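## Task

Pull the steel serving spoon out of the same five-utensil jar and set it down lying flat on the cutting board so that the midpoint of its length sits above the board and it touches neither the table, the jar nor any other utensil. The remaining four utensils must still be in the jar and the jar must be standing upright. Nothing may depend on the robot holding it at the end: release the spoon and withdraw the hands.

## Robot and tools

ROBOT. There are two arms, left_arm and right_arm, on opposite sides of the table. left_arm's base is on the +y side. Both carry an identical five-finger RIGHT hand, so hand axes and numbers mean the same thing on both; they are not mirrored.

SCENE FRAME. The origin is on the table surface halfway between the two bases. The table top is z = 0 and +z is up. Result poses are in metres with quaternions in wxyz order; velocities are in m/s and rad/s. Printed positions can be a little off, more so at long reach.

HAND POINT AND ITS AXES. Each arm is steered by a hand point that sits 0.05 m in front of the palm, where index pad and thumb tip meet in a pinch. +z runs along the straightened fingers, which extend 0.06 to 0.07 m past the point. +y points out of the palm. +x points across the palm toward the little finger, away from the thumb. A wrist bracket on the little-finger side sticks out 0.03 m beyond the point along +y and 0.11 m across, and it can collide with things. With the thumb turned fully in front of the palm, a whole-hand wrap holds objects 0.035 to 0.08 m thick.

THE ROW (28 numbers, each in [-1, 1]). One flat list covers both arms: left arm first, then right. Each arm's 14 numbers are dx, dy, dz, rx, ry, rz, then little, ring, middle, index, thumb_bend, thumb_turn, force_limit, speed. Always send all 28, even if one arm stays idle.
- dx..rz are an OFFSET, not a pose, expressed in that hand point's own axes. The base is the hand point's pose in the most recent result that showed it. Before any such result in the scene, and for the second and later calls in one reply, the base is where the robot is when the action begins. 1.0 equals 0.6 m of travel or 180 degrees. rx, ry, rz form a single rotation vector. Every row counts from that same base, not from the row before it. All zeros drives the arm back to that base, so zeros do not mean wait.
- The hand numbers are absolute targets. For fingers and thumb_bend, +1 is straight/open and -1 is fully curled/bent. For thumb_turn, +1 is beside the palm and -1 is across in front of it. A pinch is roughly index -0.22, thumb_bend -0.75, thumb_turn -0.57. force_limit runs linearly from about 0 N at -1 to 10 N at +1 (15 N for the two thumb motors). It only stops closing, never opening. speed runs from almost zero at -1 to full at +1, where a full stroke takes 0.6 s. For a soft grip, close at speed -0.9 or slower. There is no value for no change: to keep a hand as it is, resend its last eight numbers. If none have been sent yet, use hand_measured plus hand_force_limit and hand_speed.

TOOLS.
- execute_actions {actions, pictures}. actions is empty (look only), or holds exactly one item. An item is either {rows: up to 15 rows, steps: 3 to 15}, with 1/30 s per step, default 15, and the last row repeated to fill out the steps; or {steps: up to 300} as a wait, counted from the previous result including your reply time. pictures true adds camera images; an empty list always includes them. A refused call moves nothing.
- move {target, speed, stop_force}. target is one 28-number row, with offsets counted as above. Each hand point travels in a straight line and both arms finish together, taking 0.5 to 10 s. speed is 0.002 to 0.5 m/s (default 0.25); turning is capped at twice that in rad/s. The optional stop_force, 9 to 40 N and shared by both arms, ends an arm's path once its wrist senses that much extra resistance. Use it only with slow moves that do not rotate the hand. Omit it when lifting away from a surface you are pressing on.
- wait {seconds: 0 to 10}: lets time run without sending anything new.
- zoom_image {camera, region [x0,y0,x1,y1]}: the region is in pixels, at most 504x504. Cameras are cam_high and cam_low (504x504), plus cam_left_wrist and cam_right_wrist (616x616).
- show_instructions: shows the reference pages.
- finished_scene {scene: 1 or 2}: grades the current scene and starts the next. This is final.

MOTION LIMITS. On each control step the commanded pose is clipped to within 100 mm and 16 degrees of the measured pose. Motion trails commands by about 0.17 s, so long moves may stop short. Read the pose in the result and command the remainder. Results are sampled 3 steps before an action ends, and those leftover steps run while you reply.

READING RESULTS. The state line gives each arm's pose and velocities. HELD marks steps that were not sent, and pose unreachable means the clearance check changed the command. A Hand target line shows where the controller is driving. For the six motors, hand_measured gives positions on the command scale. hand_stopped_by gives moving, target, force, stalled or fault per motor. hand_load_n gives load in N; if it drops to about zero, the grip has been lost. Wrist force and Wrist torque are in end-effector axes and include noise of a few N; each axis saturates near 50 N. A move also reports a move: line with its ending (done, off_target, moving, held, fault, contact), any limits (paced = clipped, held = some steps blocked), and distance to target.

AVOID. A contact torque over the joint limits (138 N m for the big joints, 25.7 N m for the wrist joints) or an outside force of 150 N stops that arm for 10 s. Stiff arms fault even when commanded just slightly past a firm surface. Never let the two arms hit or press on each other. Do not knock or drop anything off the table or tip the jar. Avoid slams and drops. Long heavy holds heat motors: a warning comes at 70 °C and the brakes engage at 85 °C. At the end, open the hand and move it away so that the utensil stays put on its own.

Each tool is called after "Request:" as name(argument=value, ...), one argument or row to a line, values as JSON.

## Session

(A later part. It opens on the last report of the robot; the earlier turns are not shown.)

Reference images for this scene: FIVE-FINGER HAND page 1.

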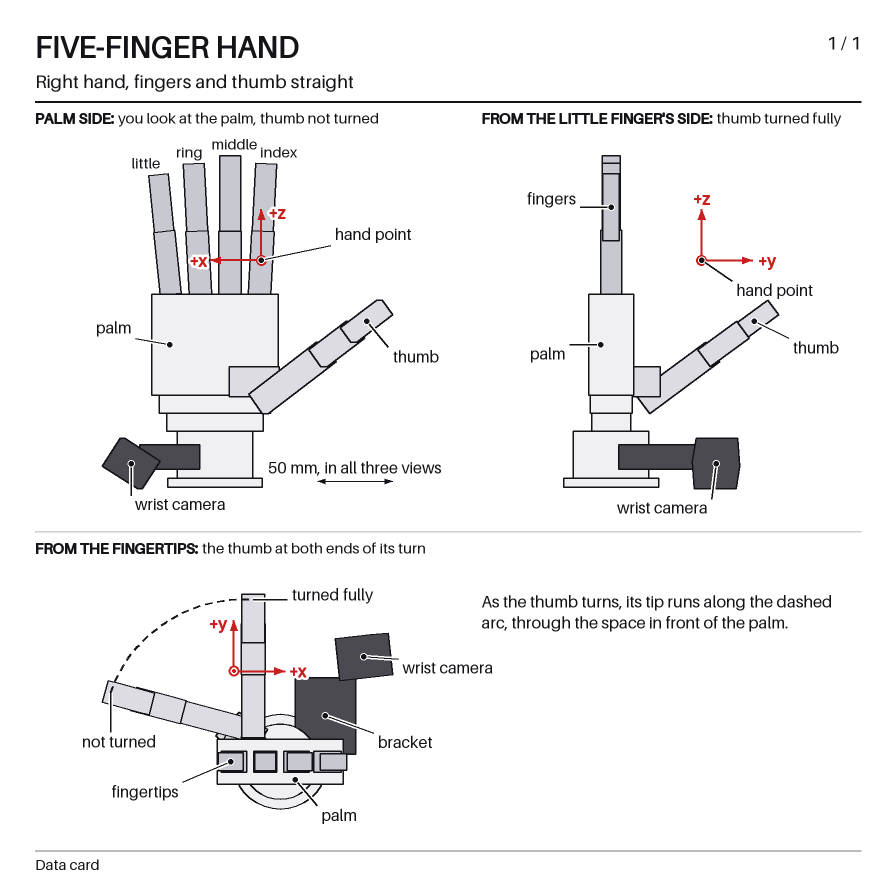

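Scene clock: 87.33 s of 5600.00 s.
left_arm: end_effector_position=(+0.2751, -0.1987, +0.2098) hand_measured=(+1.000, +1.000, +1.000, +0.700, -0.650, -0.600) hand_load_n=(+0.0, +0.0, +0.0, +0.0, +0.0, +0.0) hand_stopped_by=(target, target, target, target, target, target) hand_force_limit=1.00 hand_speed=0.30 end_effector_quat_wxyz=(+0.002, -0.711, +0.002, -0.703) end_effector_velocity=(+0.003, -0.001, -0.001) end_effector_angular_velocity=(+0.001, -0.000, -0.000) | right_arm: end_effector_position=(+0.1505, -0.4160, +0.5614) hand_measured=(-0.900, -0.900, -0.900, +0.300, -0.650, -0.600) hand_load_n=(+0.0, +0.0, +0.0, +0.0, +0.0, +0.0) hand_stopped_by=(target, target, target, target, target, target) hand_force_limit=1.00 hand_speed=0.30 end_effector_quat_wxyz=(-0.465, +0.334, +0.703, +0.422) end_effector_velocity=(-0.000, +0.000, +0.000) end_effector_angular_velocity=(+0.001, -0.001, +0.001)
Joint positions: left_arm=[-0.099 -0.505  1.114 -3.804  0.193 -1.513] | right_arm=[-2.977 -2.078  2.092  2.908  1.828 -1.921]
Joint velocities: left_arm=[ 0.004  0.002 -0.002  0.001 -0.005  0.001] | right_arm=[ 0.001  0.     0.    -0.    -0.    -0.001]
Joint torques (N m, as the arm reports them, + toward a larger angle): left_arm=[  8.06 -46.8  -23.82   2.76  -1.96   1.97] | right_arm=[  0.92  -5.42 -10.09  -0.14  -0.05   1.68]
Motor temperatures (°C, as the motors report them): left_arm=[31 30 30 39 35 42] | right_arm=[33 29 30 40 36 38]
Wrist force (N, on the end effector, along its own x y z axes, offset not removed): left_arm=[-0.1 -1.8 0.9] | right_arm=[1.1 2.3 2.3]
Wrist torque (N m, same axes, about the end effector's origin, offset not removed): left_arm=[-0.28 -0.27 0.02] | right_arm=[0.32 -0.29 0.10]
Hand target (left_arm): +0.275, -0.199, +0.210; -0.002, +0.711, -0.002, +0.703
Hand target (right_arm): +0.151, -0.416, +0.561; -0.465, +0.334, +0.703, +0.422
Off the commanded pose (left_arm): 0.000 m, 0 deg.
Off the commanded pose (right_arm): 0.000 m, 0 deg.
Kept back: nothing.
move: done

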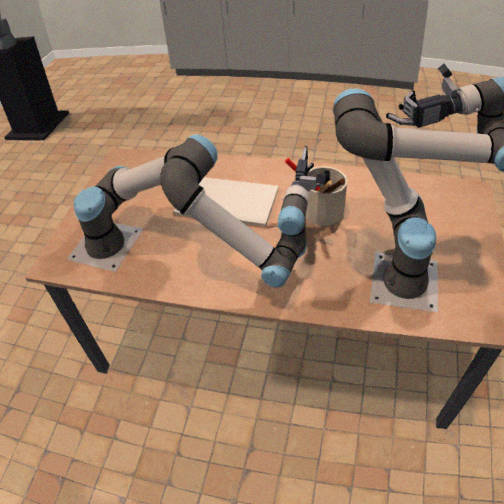

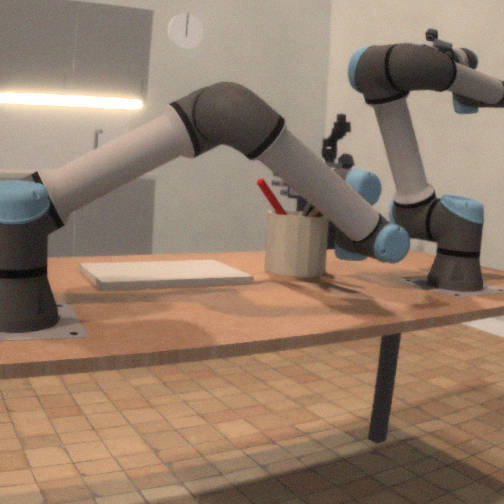

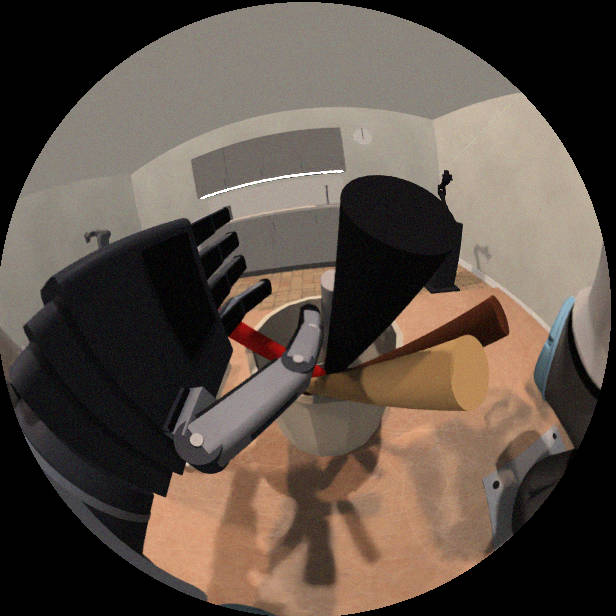

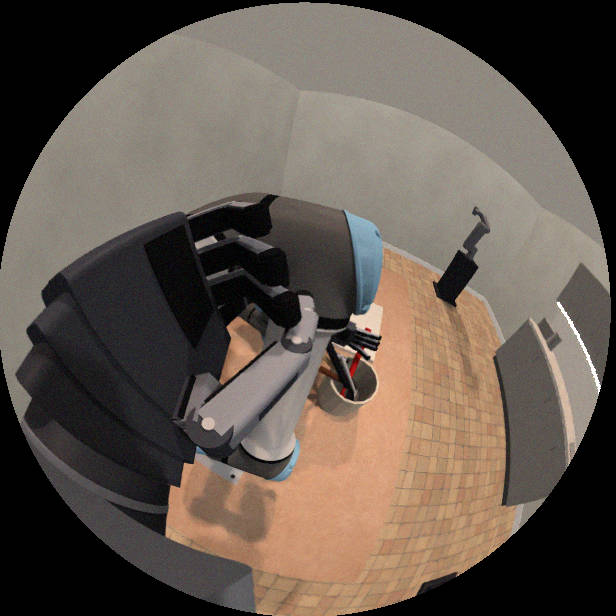

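Request:
move(
  target=[0,0.012,0.035,0,0,0, 1,1,1,0.7,-0.65,-0.6,1,0.3, 0,0,0,0,0,0,-0.9,-0.9,-0.9,0.3,-0.65,-0.6,1,0.3],
  speed=0.008,
  stop_force=9,
)

Request:
zoom_image(
  camera="cam_high",
  region=[260,120,380,220],
)

Scene clock: 90.53 s of 5600.00 s.
left_arm: end_effector_position=(+0.2958, -0.2058, +0.2096) hand_measured=(+1.000, +1.000, +1.000, +0.700, -0.650, -0.600) hand_load_n=(+0.0, +0.0, +0.0, +0.0, +0.0, +0.0) hand_stopped_by=(target, target, target, target, target, target) hand_force_limit=1.00 hand_speed=0.30 end_effector_quat_wxyz=(+0.002, -0.711, +0.002, -0.704) end_effector_velocity=(+0.003, -0.001, +0.000) end_effector_angular_velocity=(-0.001, -0.000, +0.000) | right_arm: end_effector_position=(+0.1505, -0.4160, +0.5614) hand_measured=(-0.900, -0.900, -0.900, +0.300, -0.650, -0.600) hand_load_n=(+0.0, +0.0, +0.0, +0.0, +0.0, +0.0) hand_stopped_by=(target, target, target, target, target, target) hand_force_limit=1.00 hand_speed=0.30 end_effector_quat_wxyz=(-0.465, +0.334, +0.703, +0.422) end_effector_velocity=(-0.000, -0.000, -0.000) end_effector_angular_velocity=(-0.001, +0.001, +0.001)
Joint positions: left_arm=[-0.068 -0.487  1.075 -3.792  0.162 -1.503] | right_arm=[-2.977 -2.078  2.092  2.908  1.828 -1.921]
Joint velocities: left_arm=[ 0.004  0.003 -0.006  0.001 -0.004  0.001] | right_arm=[ 0.     0.    -0.    -0.     0.001  0.001]
Joint torques (N m, as the arm reports them, + toward a larger angle): left_arm=[  7.06 -48.5  -26.49   2.53  -2.33   2.49] | right_arm=[  0.09  -6.78 -10.44  -0.04   0.13   1.71]
Motor temperatures (°C, as the motors report them): left_arm=[31 30 30 39 35 42] | right_arm=[33 29 30 40 36 38]
Wrist force (N, on the end effector, along its own x y z axes, offset not removed): left_arm=[-0.6 -2.3 1.5] | right_arm=[0.6 2.2 2.3]
Wrist torque (N m, same axes, about the end effector's origin, offset not removed): left_arm=[-0.38 -0.13 0.03] | right_arm=[0.36 -0.27 -0.03]
Hand target (left_arm): +0.296, -0.206, +0.210; -0.002, +0.711, -0.002, +0.704
Hand target (right_arm): +0.151, -0.416, +0.561; -0.465, +0.334, +0.703, +0.422
Off the commanded pose (left_arm): 0.000 m, 0 deg.
Off the commanded pose (right_arm): 0.000 m, 0 deg.
Kept back: nothing.
move: done

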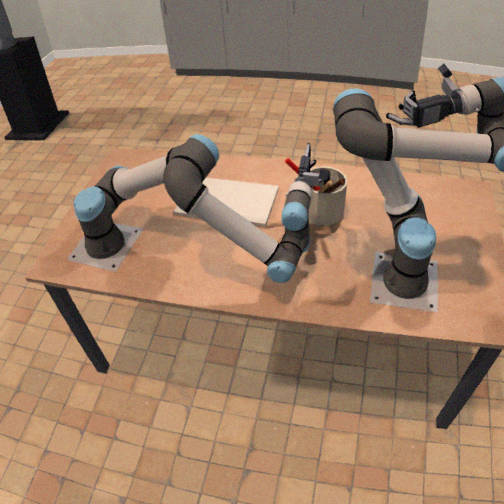

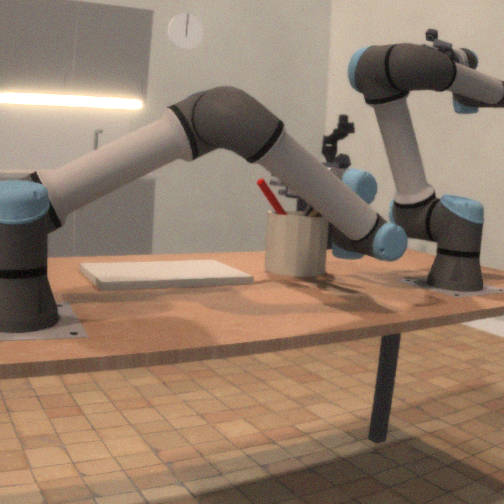

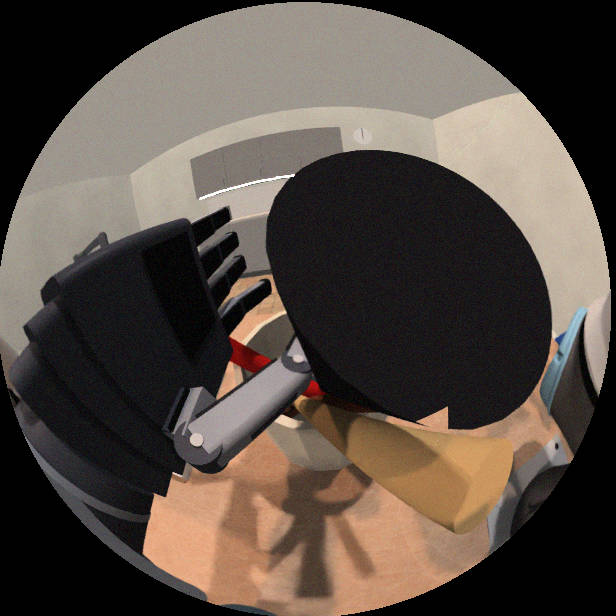

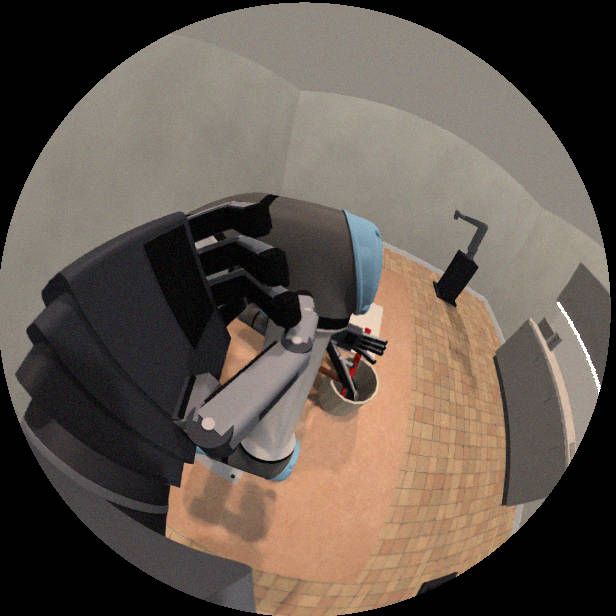

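Region (260, 120, 380, 220) of cam_high's 504x504 image, scaled by 4.200, with more detail than that image has.

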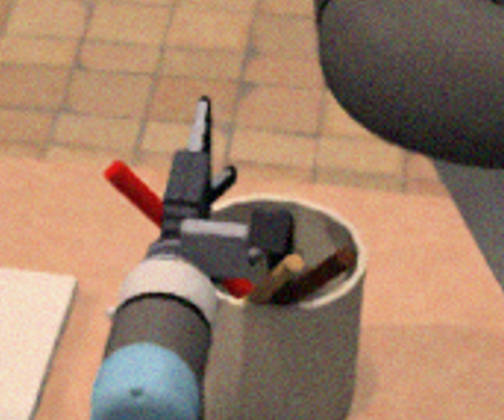

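Request:
execute_actions(
  actions=[
    {"rows":[[0,0,0,0,0,0, 1,1,1,-0.8,-0.65,-0.6,1,-0.5, 0,0,0,0,0,0,-0.9,-0.9,-0.9,0.3,-0.65,-0.6,1,0.3]],"steps":5},
  ],
)

Request:
wait(
  seconds=2.5,
)

Request:
zoom_image(
  camera="cam_high",
  region=[260,120,380,220],
)

Scene clock: 90.67 s of 5600.00 s.
left_arm: end_effector_position=(+0.2960, -0.2059, +0.2096) hand_measured=(+1.000, +1.000, +1.000, +0.700, -0.650, -0.600) hand_load_n=(+0.0, +0.0, +0.0, +0.0, +0.0, +0.0) hand_stopped_by=(target, target, target, moving, target, target) hand_force_limit=1.00 hand_speed=-0.50 end_effector_quat_wxyz=(+0.002, -0.711, +0.002, -0.704) end_effector_velocity=(-0.001, -0.000, +0.001) end_effector_angular_velocity=(-0.002, +0.000, -0.001) | right_arm: end_effector_position=(+0.1505, -0.4160, +0.5614) hand_measured=(-0.900, -0.900, -0.900, +0.300, -0.650, -0.600) hand_load_n=(+0.0, +0.0, +0.0, +0.0, +0.0, +0.0) hand_stopped_by=(target, target, target, target, target, target) hand_force_limit=1.00 hand_speed=0.30 end_effector_quat_wxyz=(-0.465, +0.334, +0.703, +0.422) end_effector_velocity=(+0.000, +0.000, +0.000) end_effector_angular_velocity=(+0.000, -0.001, +0.000)
Joint positions: left_arm=[-0.068 -0.487  1.074 -3.792  0.161 -1.503] | right_arm=[-2.977 -2.078  2.092  2.908  1.828 -1.921]
Joint velocities: left_arm=[-0.001 -0.001  0.    -0.002 -0.     0.   ] | right_arm=[ 0.001 -0.     0.    -0.    -0.001 -0.001]
Joint torques (N m, as the arm reports them, + toward a larger angle): left_arm=[  4.82 -48.88 -22.88   2.67  -2.13   2.16] | right_arm=[ -0.13  -6.41 -10.49  -0.03   0.1    1.65]
Motor temperatures (°C, as the motors report them): left_arm=[31 30 30 39 35 42] | right_arm=[33 29 30 40 36 38]
Wrist force (N, on the end effector, along its own x y z axes, offset not removed): left_arm=[0.3 -2.6 -0.4] | right_arm=[0.5 1.5 1.9]
Wrist torque (N m, same axes, about the end effector's origin, offset not removed): left_arm=[-0.28 -0.21 -0.04] | right_arm=[0.23 -0.23 0.05]
Steps of this call (steps 1 to 2: nothing new was sent; steps 3 to 4: the first 2 steps of this action). Readings (end_effector_position | what the end effector reports):
3: left_arm (+0.2960, -0.2059, +0.2096) | right_arm (+0.1505, -0.4160, +0.5614) | left_arm hand_measured=(+1.000, +1.000, +1.000, +0.700, -0.650, -0.600) hand_load_n=(+0.0, +0.0, +0.0, +0.0, +0.0, +0.0) hand_stopped_by=(target, target, target, moving, target, target) hand_force_limit=1.00 hand_speed=-0.50 | right_arm hand_measured=(-0.900, -0.900, -0.900, +0.300, -0.650, -0.600) hand_load_n=(+0.0, +0.0, +0.0, +0.0, +0.0, +0.0) hand_stopped_by=(target, target, target, target, target, target) hand_force_limit=1.00 hand_speed=0.30
4: the state above

Scene clock: 93.27 s of 5600.00 s.
left_arm: end_effector_position=(+0.2958, -0.2058, +0.2096) hand_measured=(+1.000, +1.000, +1.000, -0.248, -0.650, -0.600) hand_load_n=(+0.0, +0.0, +0.0, +11.5, +1.0, +0.0) hand_stopped_by=(target, target, target, force, target, target) hand_force_limit=1.00 hand_speed=-0.50 end_effector_quat_wxyz=(+0.002, -0.711, +0.002, -0.704) end_effector_velocity=(-0.001, -0.000, +0.000) end_effector_angular_velocity=(-0.001, +0.000, -0.001) | right_arm: end_effector_position=(+0.1505, -0.4160, +0.5614) hand_measured=(-0.900, -0.900, -0.900, +0.300, -0.650, -0.600) hand_load_n=(+0.0, +0.0, +0.0, +0.0, +0.0, +0.0) hand_stopped_by=(target, target, target, target, target, target) hand_force_limit=1.00 hand_speed=0.30 end_effector_quat_wxyz=(-0.465, +0.334, +0.703, +0.422) end_effector_velocity=(+0.000, -0.000, +0.000) end_effector_angular_velocity=(+0.000, +0.000, -0.002)
Joint positions: left_arm=[-0.068 -0.487  1.075 -3.792  0.162 -1.503] | right_arm=[-2.977 -2.078  2.092  2.908  1.828 -1.921]
Joint velocities: left_arm=[-0.002 -0.001  0.    -0.001  0.     0.   ] | right_arm=[-0.     0.001 -0.    -0.    -0.001  0.   ]
Joint torques (N m, as the arm reports them, + toward a larger angle): left_arm=[ -6.68 -70.   -12.17  -2.28   1.45  -2.19] | right_arm=[ 0.07 -6.63 -9.64 -0.11 -0.04  1.69]
Motor temperatures (°C, as the motors report them): left_arm=[31 30 30 39 35 42] | right_arm=[33 29 30 40 36 38]
Wrist force (N, on the end effector, along its own x y z axes, offset not removed): left_arm=[0.0 0.2 0.8] | right_arm=[0.8 2.4 1.6]
Wrist torque (N m, same axes, about the end effector's origin, offset not removed): left_arm=[0.07 -0.25 0.11] | right_arm=[0.39 -0.30 0.07]
Hand target (left_arm): +0.296, -0.206, +0.210; -0.002, +0.711, -0.002, +0.704
Hand target (right_arm): +0.151, -0.416, +0.561; -0.465, +0.334, +0.703, +0.422
Off the commanded pose (left_arm): 0.000 m, 0 deg.
Off the commanded pose (right_arm): 0.000 m, 0 deg.
Kept back: nothing.
Steps of this call (steps 1 to 3: the last 3 steps of your previous action; steps 4 to 78: nothing new was sent). Readings (end_effector_position | what the end effector reports):
1: left_arm (+0.2960, -0.2059, +0.2096) | right_arm (+0.1505, -0.4160, +0.5614) | left_arm hand_measured=(+1.000, +1.000, +1.000, +0.700, -0.650, -0.600) hand_load_n=(+0.0, +0.0, +0.0, +0.0, +0.0, +0.0) hand_stopped_by=(target, target, target, moving, target, target) hand_force_limit=1.00 hand_speed=-0.50 | right_arm hand_measured=(-0.900, -0.900, -0.900, +0.300, -0.650, -0.600) hand_load_n=(+0.0, +0.0, +0.0, +0.0, +0.0, +0.0) hand_stopped_by=(target, target, target, target, target, target) hand_force_limit=1.00 hand_speed=0.30
2: left_arm (+0.2960, -0.2059, +0.2096) | right_arm (+0.1505, -0.4160, +0.5614) | left_arm hand_measured=(+1.000, +1.000, +1.000, +0.674, -0.650, -0.600) hand_load_n=(+0.0, +0.0, +0.0, +0.0, +0.0, +0.0) hand_stopped_by=(target, target, target, moving, target, target) hand_force_limit=1.00 hand_speed=-0.50 | right_arm hand_measured=(-0.900, -0.900, -0.900, +0.300, -0.650, -0.600) hand_load_n=(+0.0, +0.0, +0.0, +0.0, +0.0, +0.0) hand_stopped_by=(target, target, target, target, target, target) hand_force_limit=1.00 hand_speed=0.30
4: left_arm (+0.2960, -0.2059, +0.2096) | right_arm (+0.1505, -0.4160, +0.5614) | left_arm hand_measured=(+1.000, +1.000, +1.000, +0.620, -0.650, -0.600) hand_load_n=(+0.0, +0.0, +0.0, +0.0, +0.0, +0.0) hand_stopped_by=(target, target, target, moving, target, target) hand_force_limit=1.00 hand_speed=-0.50 | right_arm hand_measured=(-0.900, -0.900, -0.900, +0.300, -0.650, -0.600) hand_load_n=(+0.0, +0.0, +0.0, +0.0, +0.0, +0.0) hand_stopped_by=(target, target, target, target, target, target) hand_force_limit=1.00 hand_speed=0.30
8: left_arm (+0.2959, -0.2059, +0.2095) | right_arm (+0.1505, -0.4160, +0.5614) | left_arm hand_measured=(+1.000, +1.000, +1.000, +0.508, -0.650, -0.600) hand_load_n=(+0.0, +0.0, +0.0, +0.0, +0.0, +0.0) hand_stopped_by=(target, target, target, moving, target, target) hand_force_limit=1.00 hand_speed=-0.50 | right_arm hand_measured=(-0.900, -0.900, -0.900, +0.300, -0.650, -0.600) hand_load_n=(+0.0, +0.0, +0.0, +0.0, +0.0, +0.0) hand_stopped_by=(target, target, target, target, target, target) hand_force_limit=1.00 hand_speed=0.30
78: the state above

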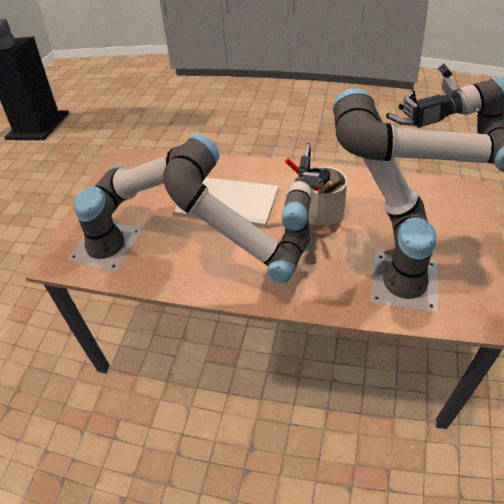

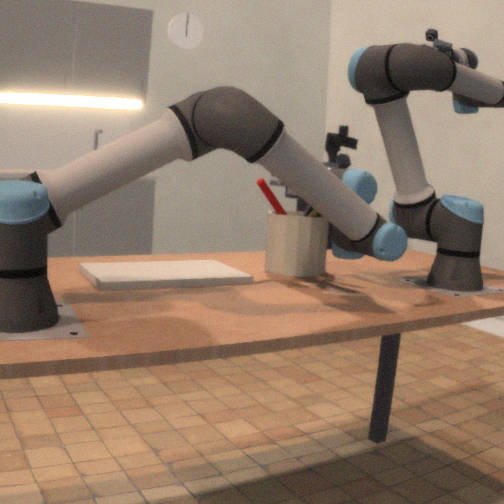

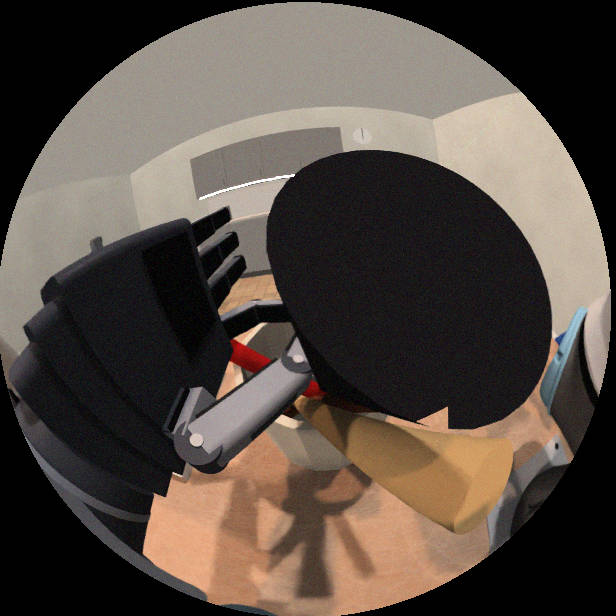

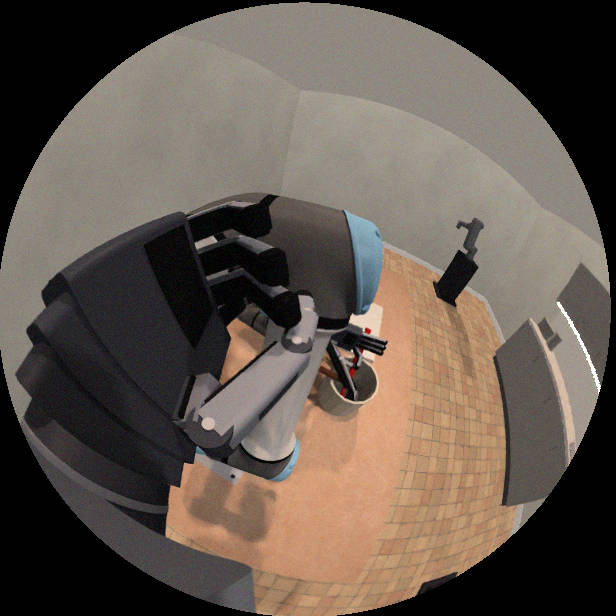

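Region (260, 120, 380, 220) of cam_high's 504x504 image, scaled by 4.200, with more detail than that image has.

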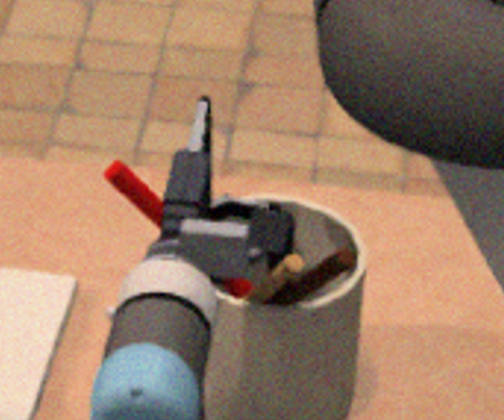

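Request:
move(
  target=[0,0.012,0.02,0,0,0, 1,1,1,0.7,-0.65,-0.6,1,0.5, 0,0,0,0,0,0,-0.9,-0.9,-0.9,0.3,-0.65,-0.6,1,0.3],
  speed=0.006,
  stop_force=9,
)

Request:
execute_actions(
  actions=[
    {"rows":[[0,0,0,0,0,0, 1,1,1,-0.8,-0.65,-0.6,1,-0.5, 0,0,0,0,0,0,-0.9,-0.9,-0.9,0.3,-0.65,-0.6,1,0.3]],"steps":5},
  ],
)

Request:
wait(
  seconds=2.5,
)

Request:
zoom_image(
  camera="cam_high",
  region=[260,120,380,220],
)

Scene clock: 96.07 s of 5600.00 s.
left_arm: end_effector_position=(+0.3076, -0.2129, +0.2095) hand_measured=(+1.000, +1.000, +1.000, +0.700, -0.650, -0.600) hand_load_n=(+0.0, +0.0, +0.0, +0.0, +0.0, +0.0) hand_stopped_by=(target, target, target, target, target, target) hand_force_limit=1.00 hand_speed=0.50 end_effector_quat_wxyz=(+0.002, -0.711, +0.002, -0.704) end_effector_velocity=(+0.000, -0.001, +0.001) end_effector_angular_velocity=(-0.003, +0.000, -0.001) | right_arm: end_effector_position=(+0.1505, -0.4160, +0.5614) hand_measured=(-0.900, -0.900, -0.900, +0.300, -0.650, -0.600) hand_load_n=(+0.0, +0.0, +0.0, +0.0, +0.0, +0.0) hand_stopped_by=(target, target, target, target, target, target) hand_force_limit=1.00 hand_speed=0.30 end_effector_quat_wxyz=(-0.465, +0.334, +0.703, +0.422) end_effector_velocity=(+0.000, +0.000, +0.000) end_effector_angular_velocity=(+0.001, -0.002, +0.001)
Joint positions: left_arm=[-0.05  -0.468  1.034 -3.778  0.143 -1.496] | right_arm=[-2.977 -2.078  2.092  2.908  1.828 -1.921]
Joint velocities: left_arm=[ 0.001  0.002 -0.007  0.002 -0.002 -0.   ] | right_arm=[ 0.     0.    -0.     0.    -0.    -0.002]
Joint torques (N m, as the arm reports them, + toward a larger angle): left_arm=[  6.3  -48.75 -27.11   2.55  -2.56   2.33] | right_arm=[ 1.07 -5.99 -9.78 -0.07  0.15  1.59]
Motor temperatures (°C, as the motors report them): left_arm=[31 30 30 39 35 42] | right_arm=[33 29 30 40 36 38]
Wrist force (N, on the end effector, along its own x y z axes, offset not removed): left_arm=[0.1 -2.0 1.1] | right_arm=[1.3 0.5 3.2]
Wrist torque (N m, same axes, about the end effector's origin, offset not removed): left_arm=[-0.32 -0.29 0.02] | right_arm=[-0.04 -0.45 0.04]
Hand target (left_arm): +0.308, -0.213, +0.209; -0.002, +0.711, -0.002, +0.704
Hand target (right_arm): +0.151, -0.416, +0.561; -0.465, +0.334, +0.703, +0.422
Off the commanded pose (left_arm): 0.000 m, 0 deg.
Off the commanded pose (right_arm): 0.000 m, 0 deg.
Kept back: nothing.
move: done

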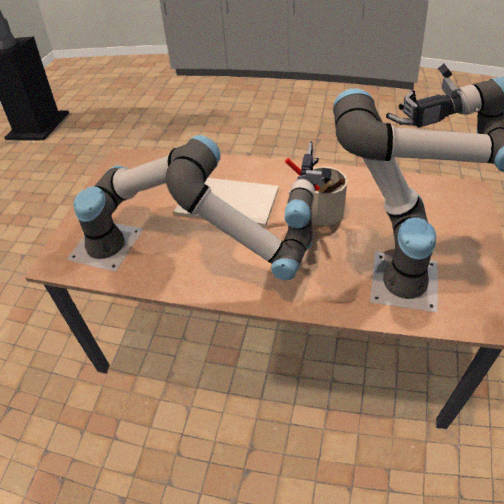

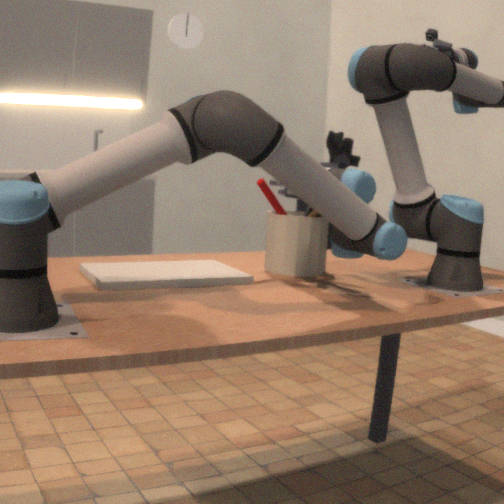

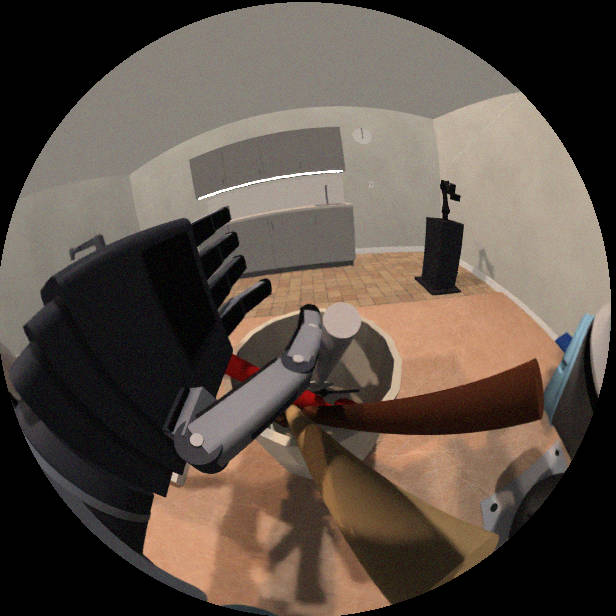

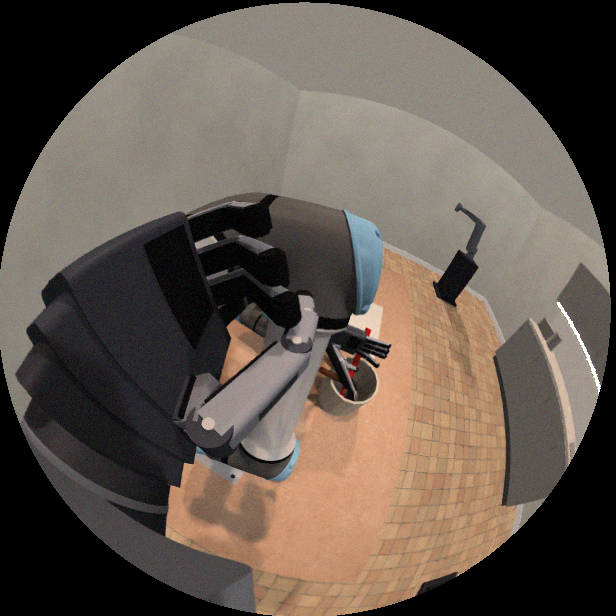

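Scene clock: 96.13 s of 5600.00 s.
left_arm: end_effector_position=(+0.3077, -0.2129, +0.2095) hand_measured=(+1.000, +1.000, +1.000, +0.700, -0.650, -0.600) hand_load_n=(+0.0, +0.0, +0.0, +0.0, +0.0, +0.0) hand_stopped_by=(target, target, target, moving, target, target) hand_force_limit=1.00 hand_speed=-0.50 end_effector_quat_wxyz=(+0.002, -0.711, +0.002, -0.704) end_effector_velocity=(+0.000, +0.000, -0.000) end_effector_angular_velocity=(+0.001, +0.000, +0.000) | right_arm: end_effector_position=(+0.1505, -0.4160, +0.5614) hand_measured=(-0.900, -0.900, -0.900, +0.300, -0.650, -0.600) hand_load_n=(+0.0, +0.0, +0.0, +0.0, +0.0, +0.0) hand_stopped_by=(target, target, target, target, target, target) hand_force_limit=1.00 hand_speed=0.30 end_effector_quat_wxyz=(-0.465, +0.334, +0.703, +0.422) end_effector_velocity=(+0.000, -0.000, +0.000) end_effector_angular_velocity=(+0.000, -0.000, -0.001)
Joint positions: left_arm=[-0.05  -0.468  1.034 -3.778  0.143 -1.496] | right_arm=[-2.977 -2.078  2.092  2.908  1.828 -1.921]
Joint velocities: left_arm=[ 0.     0.001 -0.    -0.001  0.     0.001] | right_arm=[-0.001  0.    -0.     0.    -0.    -0.   ]
Joint torques (N m, as the arm reports them, + toward a larger angle): left_arm=[  7.05 -47.79 -26.22   2.72  -2.35   2.28] | right_arm=[ 0.9  -6.32 -9.88  0.01  0.19  1.86]
Motor temperatures (°C, as the motors report them): left_arm=[31 30 30 39 35 42] | right_arm=[33 29 30 40 36 38]
Wrist force (N, on the end effector, along its own x y z axes, offset not removed): left_arm=[0.2 -2.4 0.3] | right_arm=[0.0 2.1 1.9]
Wrist torque (N m, same axes, about the end effector's origin, offset not removed): left_arm=[-0.34 -0.19 0.11] | right_arm=[0.38 -0.16 0.03]
Steps of this call (steps 1 to 2: the first 2 steps of this action). Readings (end_effector_position | what the end effector reports):
1: left_arm (+0.3076, -0.2129, +0.2095) | right_arm (+0.1505, -0.4160, +0.5614) | left_arm hand_measured=(+1.000, +1.000, +1.000, +0.700, -0.650, -0.600) hand_load_n=(+0.0, +0.0, +0.0, +0.0, +0.0, +0.0) hand_stopped_by=(target, target, target, moving, target, target) hand_force_limit=1.00 hand_speed=-0.50 | right_arm hand_measured=(-0.900, -0.900, -0.900, +0.300, -0.650, -0.600) hand_load_n=(+0.0, +0.0, +0.0, +0.0, +0.0, +0.0) hand_stopped_by=(target, target, target, target, target, target) hand_force_limit=1.00 hand_speed=0.30
2: the state above

Scene clock: 98.73 s of 5600.00 s.
left_arm: end_effector_position=(+0.3076, -0.2129, +0.2095) hand_measured=(+1.000, +1.000, +1.000, -0.248, -0.650, -0.600) hand_load_n=(+0.0, +0.0, +0.0, +11.5, +0.5, +0.0) hand_stopped_by=(target, target, target, force, target, target) hand_force_limit=1.00 hand_speed=-0.50 end_effector_quat_wxyz=(+0.002, -0.711, +0.002, -0.704) end_effector_velocity=(+0.001, +0.000, +0.001) end_effector_angular_velocity=(-0.001, -0.000, +0.000) | right_arm: end_effector_position=(+0.1505, -0.4160, +0.5614) hand_measured=(-0.900, -0.900, -0.900, +0.300, -0.650, -0.600) hand_load_n=(+0.0, +0.0, +0.0, +0.0, +0.0, +0.0) hand_stopped_by=(target, target, target, target, target, target) hand_force_limit=1.00 hand_speed=0.30 end_effector_quat_wxyz=(-0.465, +0.334, +0.703, +0.422) end_effector_velocity=(+0.000, +0.001, -0.000) end_effector_angular_velocity=(-0.000, -0.001, +0.000)
Joint positions: left_arm=[-0.05  -0.468  1.034 -3.778  0.144 -1.496] | right_arm=[-2.977 -2.078  2.092  2.908  1.828 -1.921]
Joint velocities: left_arm=[ 0.001 -0.001  0.001  0.    -0.001 -0.001] | right_arm=[ 0.002 -0.    -0.    -0.    -0.002 -0.   ]
Joint torques (N m, as the arm reports them, + toward a larger angle): left_arm=[ -7.8  -70.61 -12.37  -2.27   1.28  -2.23] | right_arm=[  1.36  -6.43 -10.42   0.2   -0.03   1.67]
Motor temperatures (°C, as the motors report them): left_arm=[31 30 30 39 35 42] | right_arm=[33 29 30 40 36 38]
Wrist force (N, on the end effector, along its own x y z axes, offset not removed): left_arm=[0.3 -1.6 1.3] | right_arm=[-0.2 2.4 2.7]
Wrist torque (N m, same axes, about the end effector's origin, offset not removed): left_arm=[-0.14 -0.31 0.08] | right_arm=[0.33 -0.18 0.04]
Hand target (left_arm): +0.308, -0.213, +0.209; -0.002, +0.711, -0.002, +0.704
Hand target (right_arm): +0.151, -0.416, +0.561; -0.465, +0.334, +0.703, +0.422
Off the commanded pose (left_arm): 0.000 m, 0 deg.
Off the commanded pose (right_arm): 0.000 m, 0 deg.
Kept back: nothing.
Steps of this call (steps 1 to 3: the last 3 steps of your previous action; steps 4 to 78: nothing new was sent). Readings (end_effector_position | what the end effector reports):
1: left_arm (+0.3077, -0.2129, +0.2095) | right_arm (+0.1505, -0.4160, +0.5614) | left_arm hand_measured=(+1.000, +1.000, +1.000, +0.700, -0.650, -0.600) hand_load_n=(+0.0, +0.0, +0.0, +0.0, +0.0, +0.0) hand_stopped_by=(target, target, target, moving, target, target) hand_force_limit=1.00 hand_speed=-0.50 | right_arm hand_measured=(-0.900, -0.900, -0.900, +0.300, -0.650, -0.600) hand_load_n=(+0.0, +0.0, +0.0, +0.0, +0.0, +0.0) hand_stopped_by=(target, target, target, target, target, target) hand_force_limit=1.00 hand_speed=0.30
2: left_arm (+0.3077, -0.2129, +0.2095) | right_arm (+0.1505, -0.4160, +0.5614) | left_arm hand_measured=(+1.000, +1.000, +1.000, +0.674, -0.650, -0.600) hand_load_n=(+0.0, +0.0, +0.0, +0.0, +0.0, +0.0) hand_stopped_by=(target, target, target, moving, target, target) hand_force_limit=1.00 hand_speed=-0.50 | right_arm hand_measured=(-0.900, -0.900, -0.900, +0.300, -0.650, -0.600) hand_load_n=(+0.0, +0.0, +0.0, +0.0, +0.0, +0.0) hand_stopped_by=(target, target, target, target, target, target) hand_force_limit=1.00 hand_speed=0.30
4: left_arm (+0.3077, -0.2129, +0.2095) | right_arm (+0.1505, -0.4160, +0.5614) | left_arm hand_measured=(+1.000, +1.000, +1.000, +0.620, -0.650, -0.600) hand_load_n=(+0.0, +0.0, +0.0, +0.0, +0.0, +0.0) hand_stopped_by=(target, target, target, moving, target, target) hand_force_limit=1.00 hand_speed=-0.50 | right_arm hand_measured=(-0.900, -0.900, -0.900, +0.300, -0.650, -0.600) hand_load_n=(+0.0, +0.0, +0.0, +0.0, +0.0, +0.0) hand_stopped_by=(target, target, target, target, target, target) hand_force_limit=1.00 hand_speed=0.30
8: left_arm (+0.3077, -0.2129, +0.2094) | right_arm (+0.1505, -0.4160, +0.5614) | left_arm hand_measured=(+1.000, +1.000, +1.000, +0.508, -0.650, -0.600) hand_load_n=(+0.0, +0.0, +0.0, +0.0, +0.0, +0.0) hand_stopped_by=(target, target, target, moving, target, target) hand_force_limit=1.00 hand_speed=-0.50 | right_arm hand_measured=(-0.900, -0.900, -0.900, +0.300, -0.650, -0.600) hand_load_n=(+0.0, +0.0, +0.0, +0.0, +0.0, +0.0) hand_stopped_by=(target, target, target, target, target, target) hand_force_limit=1.00 hand_speed=0.30
78: the state above

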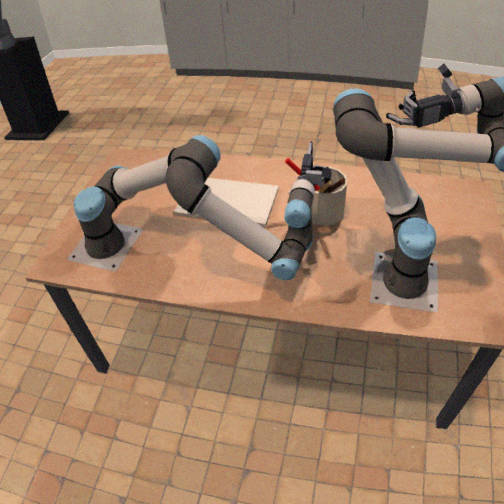

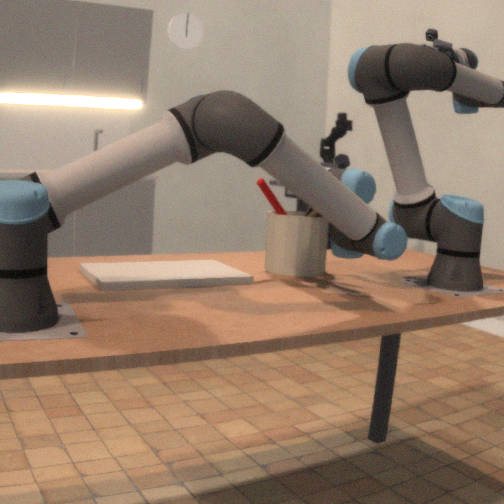

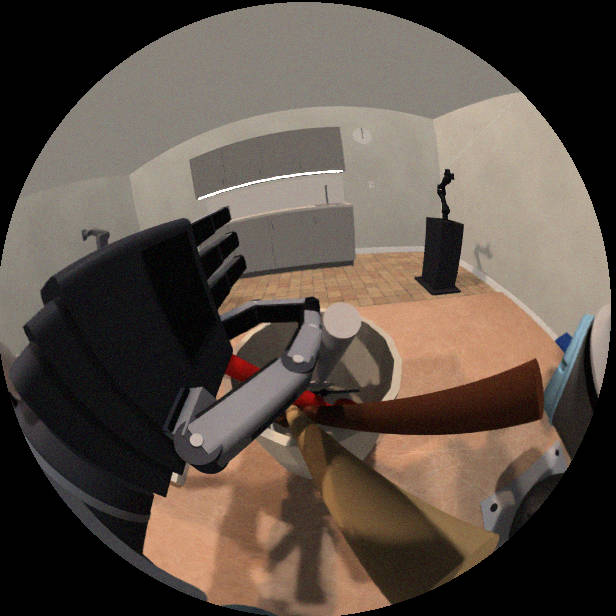

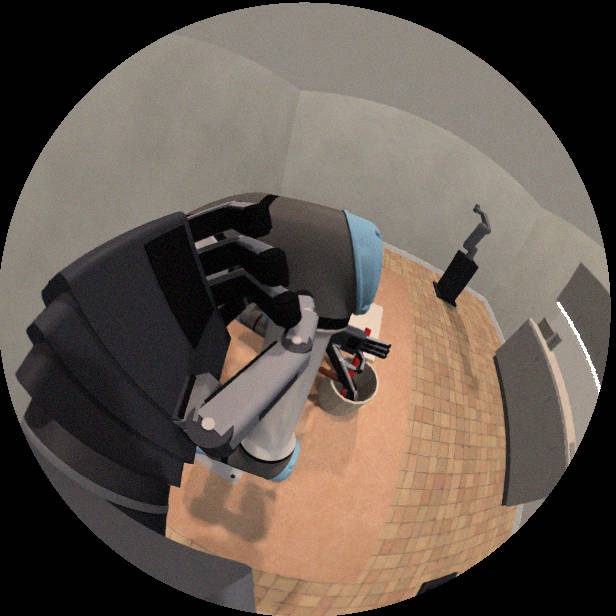

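Region (260, 120, 380, 220) of cam_high's 504x504 image, scaled by 4.200, with more detail than that image has.

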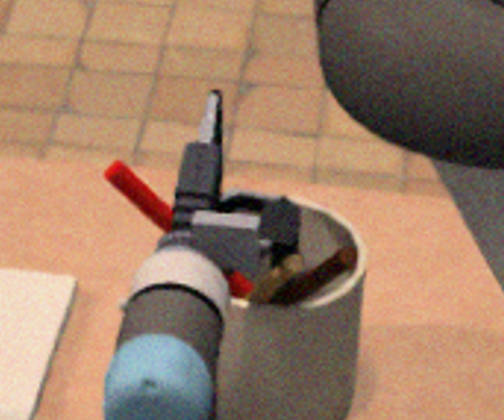

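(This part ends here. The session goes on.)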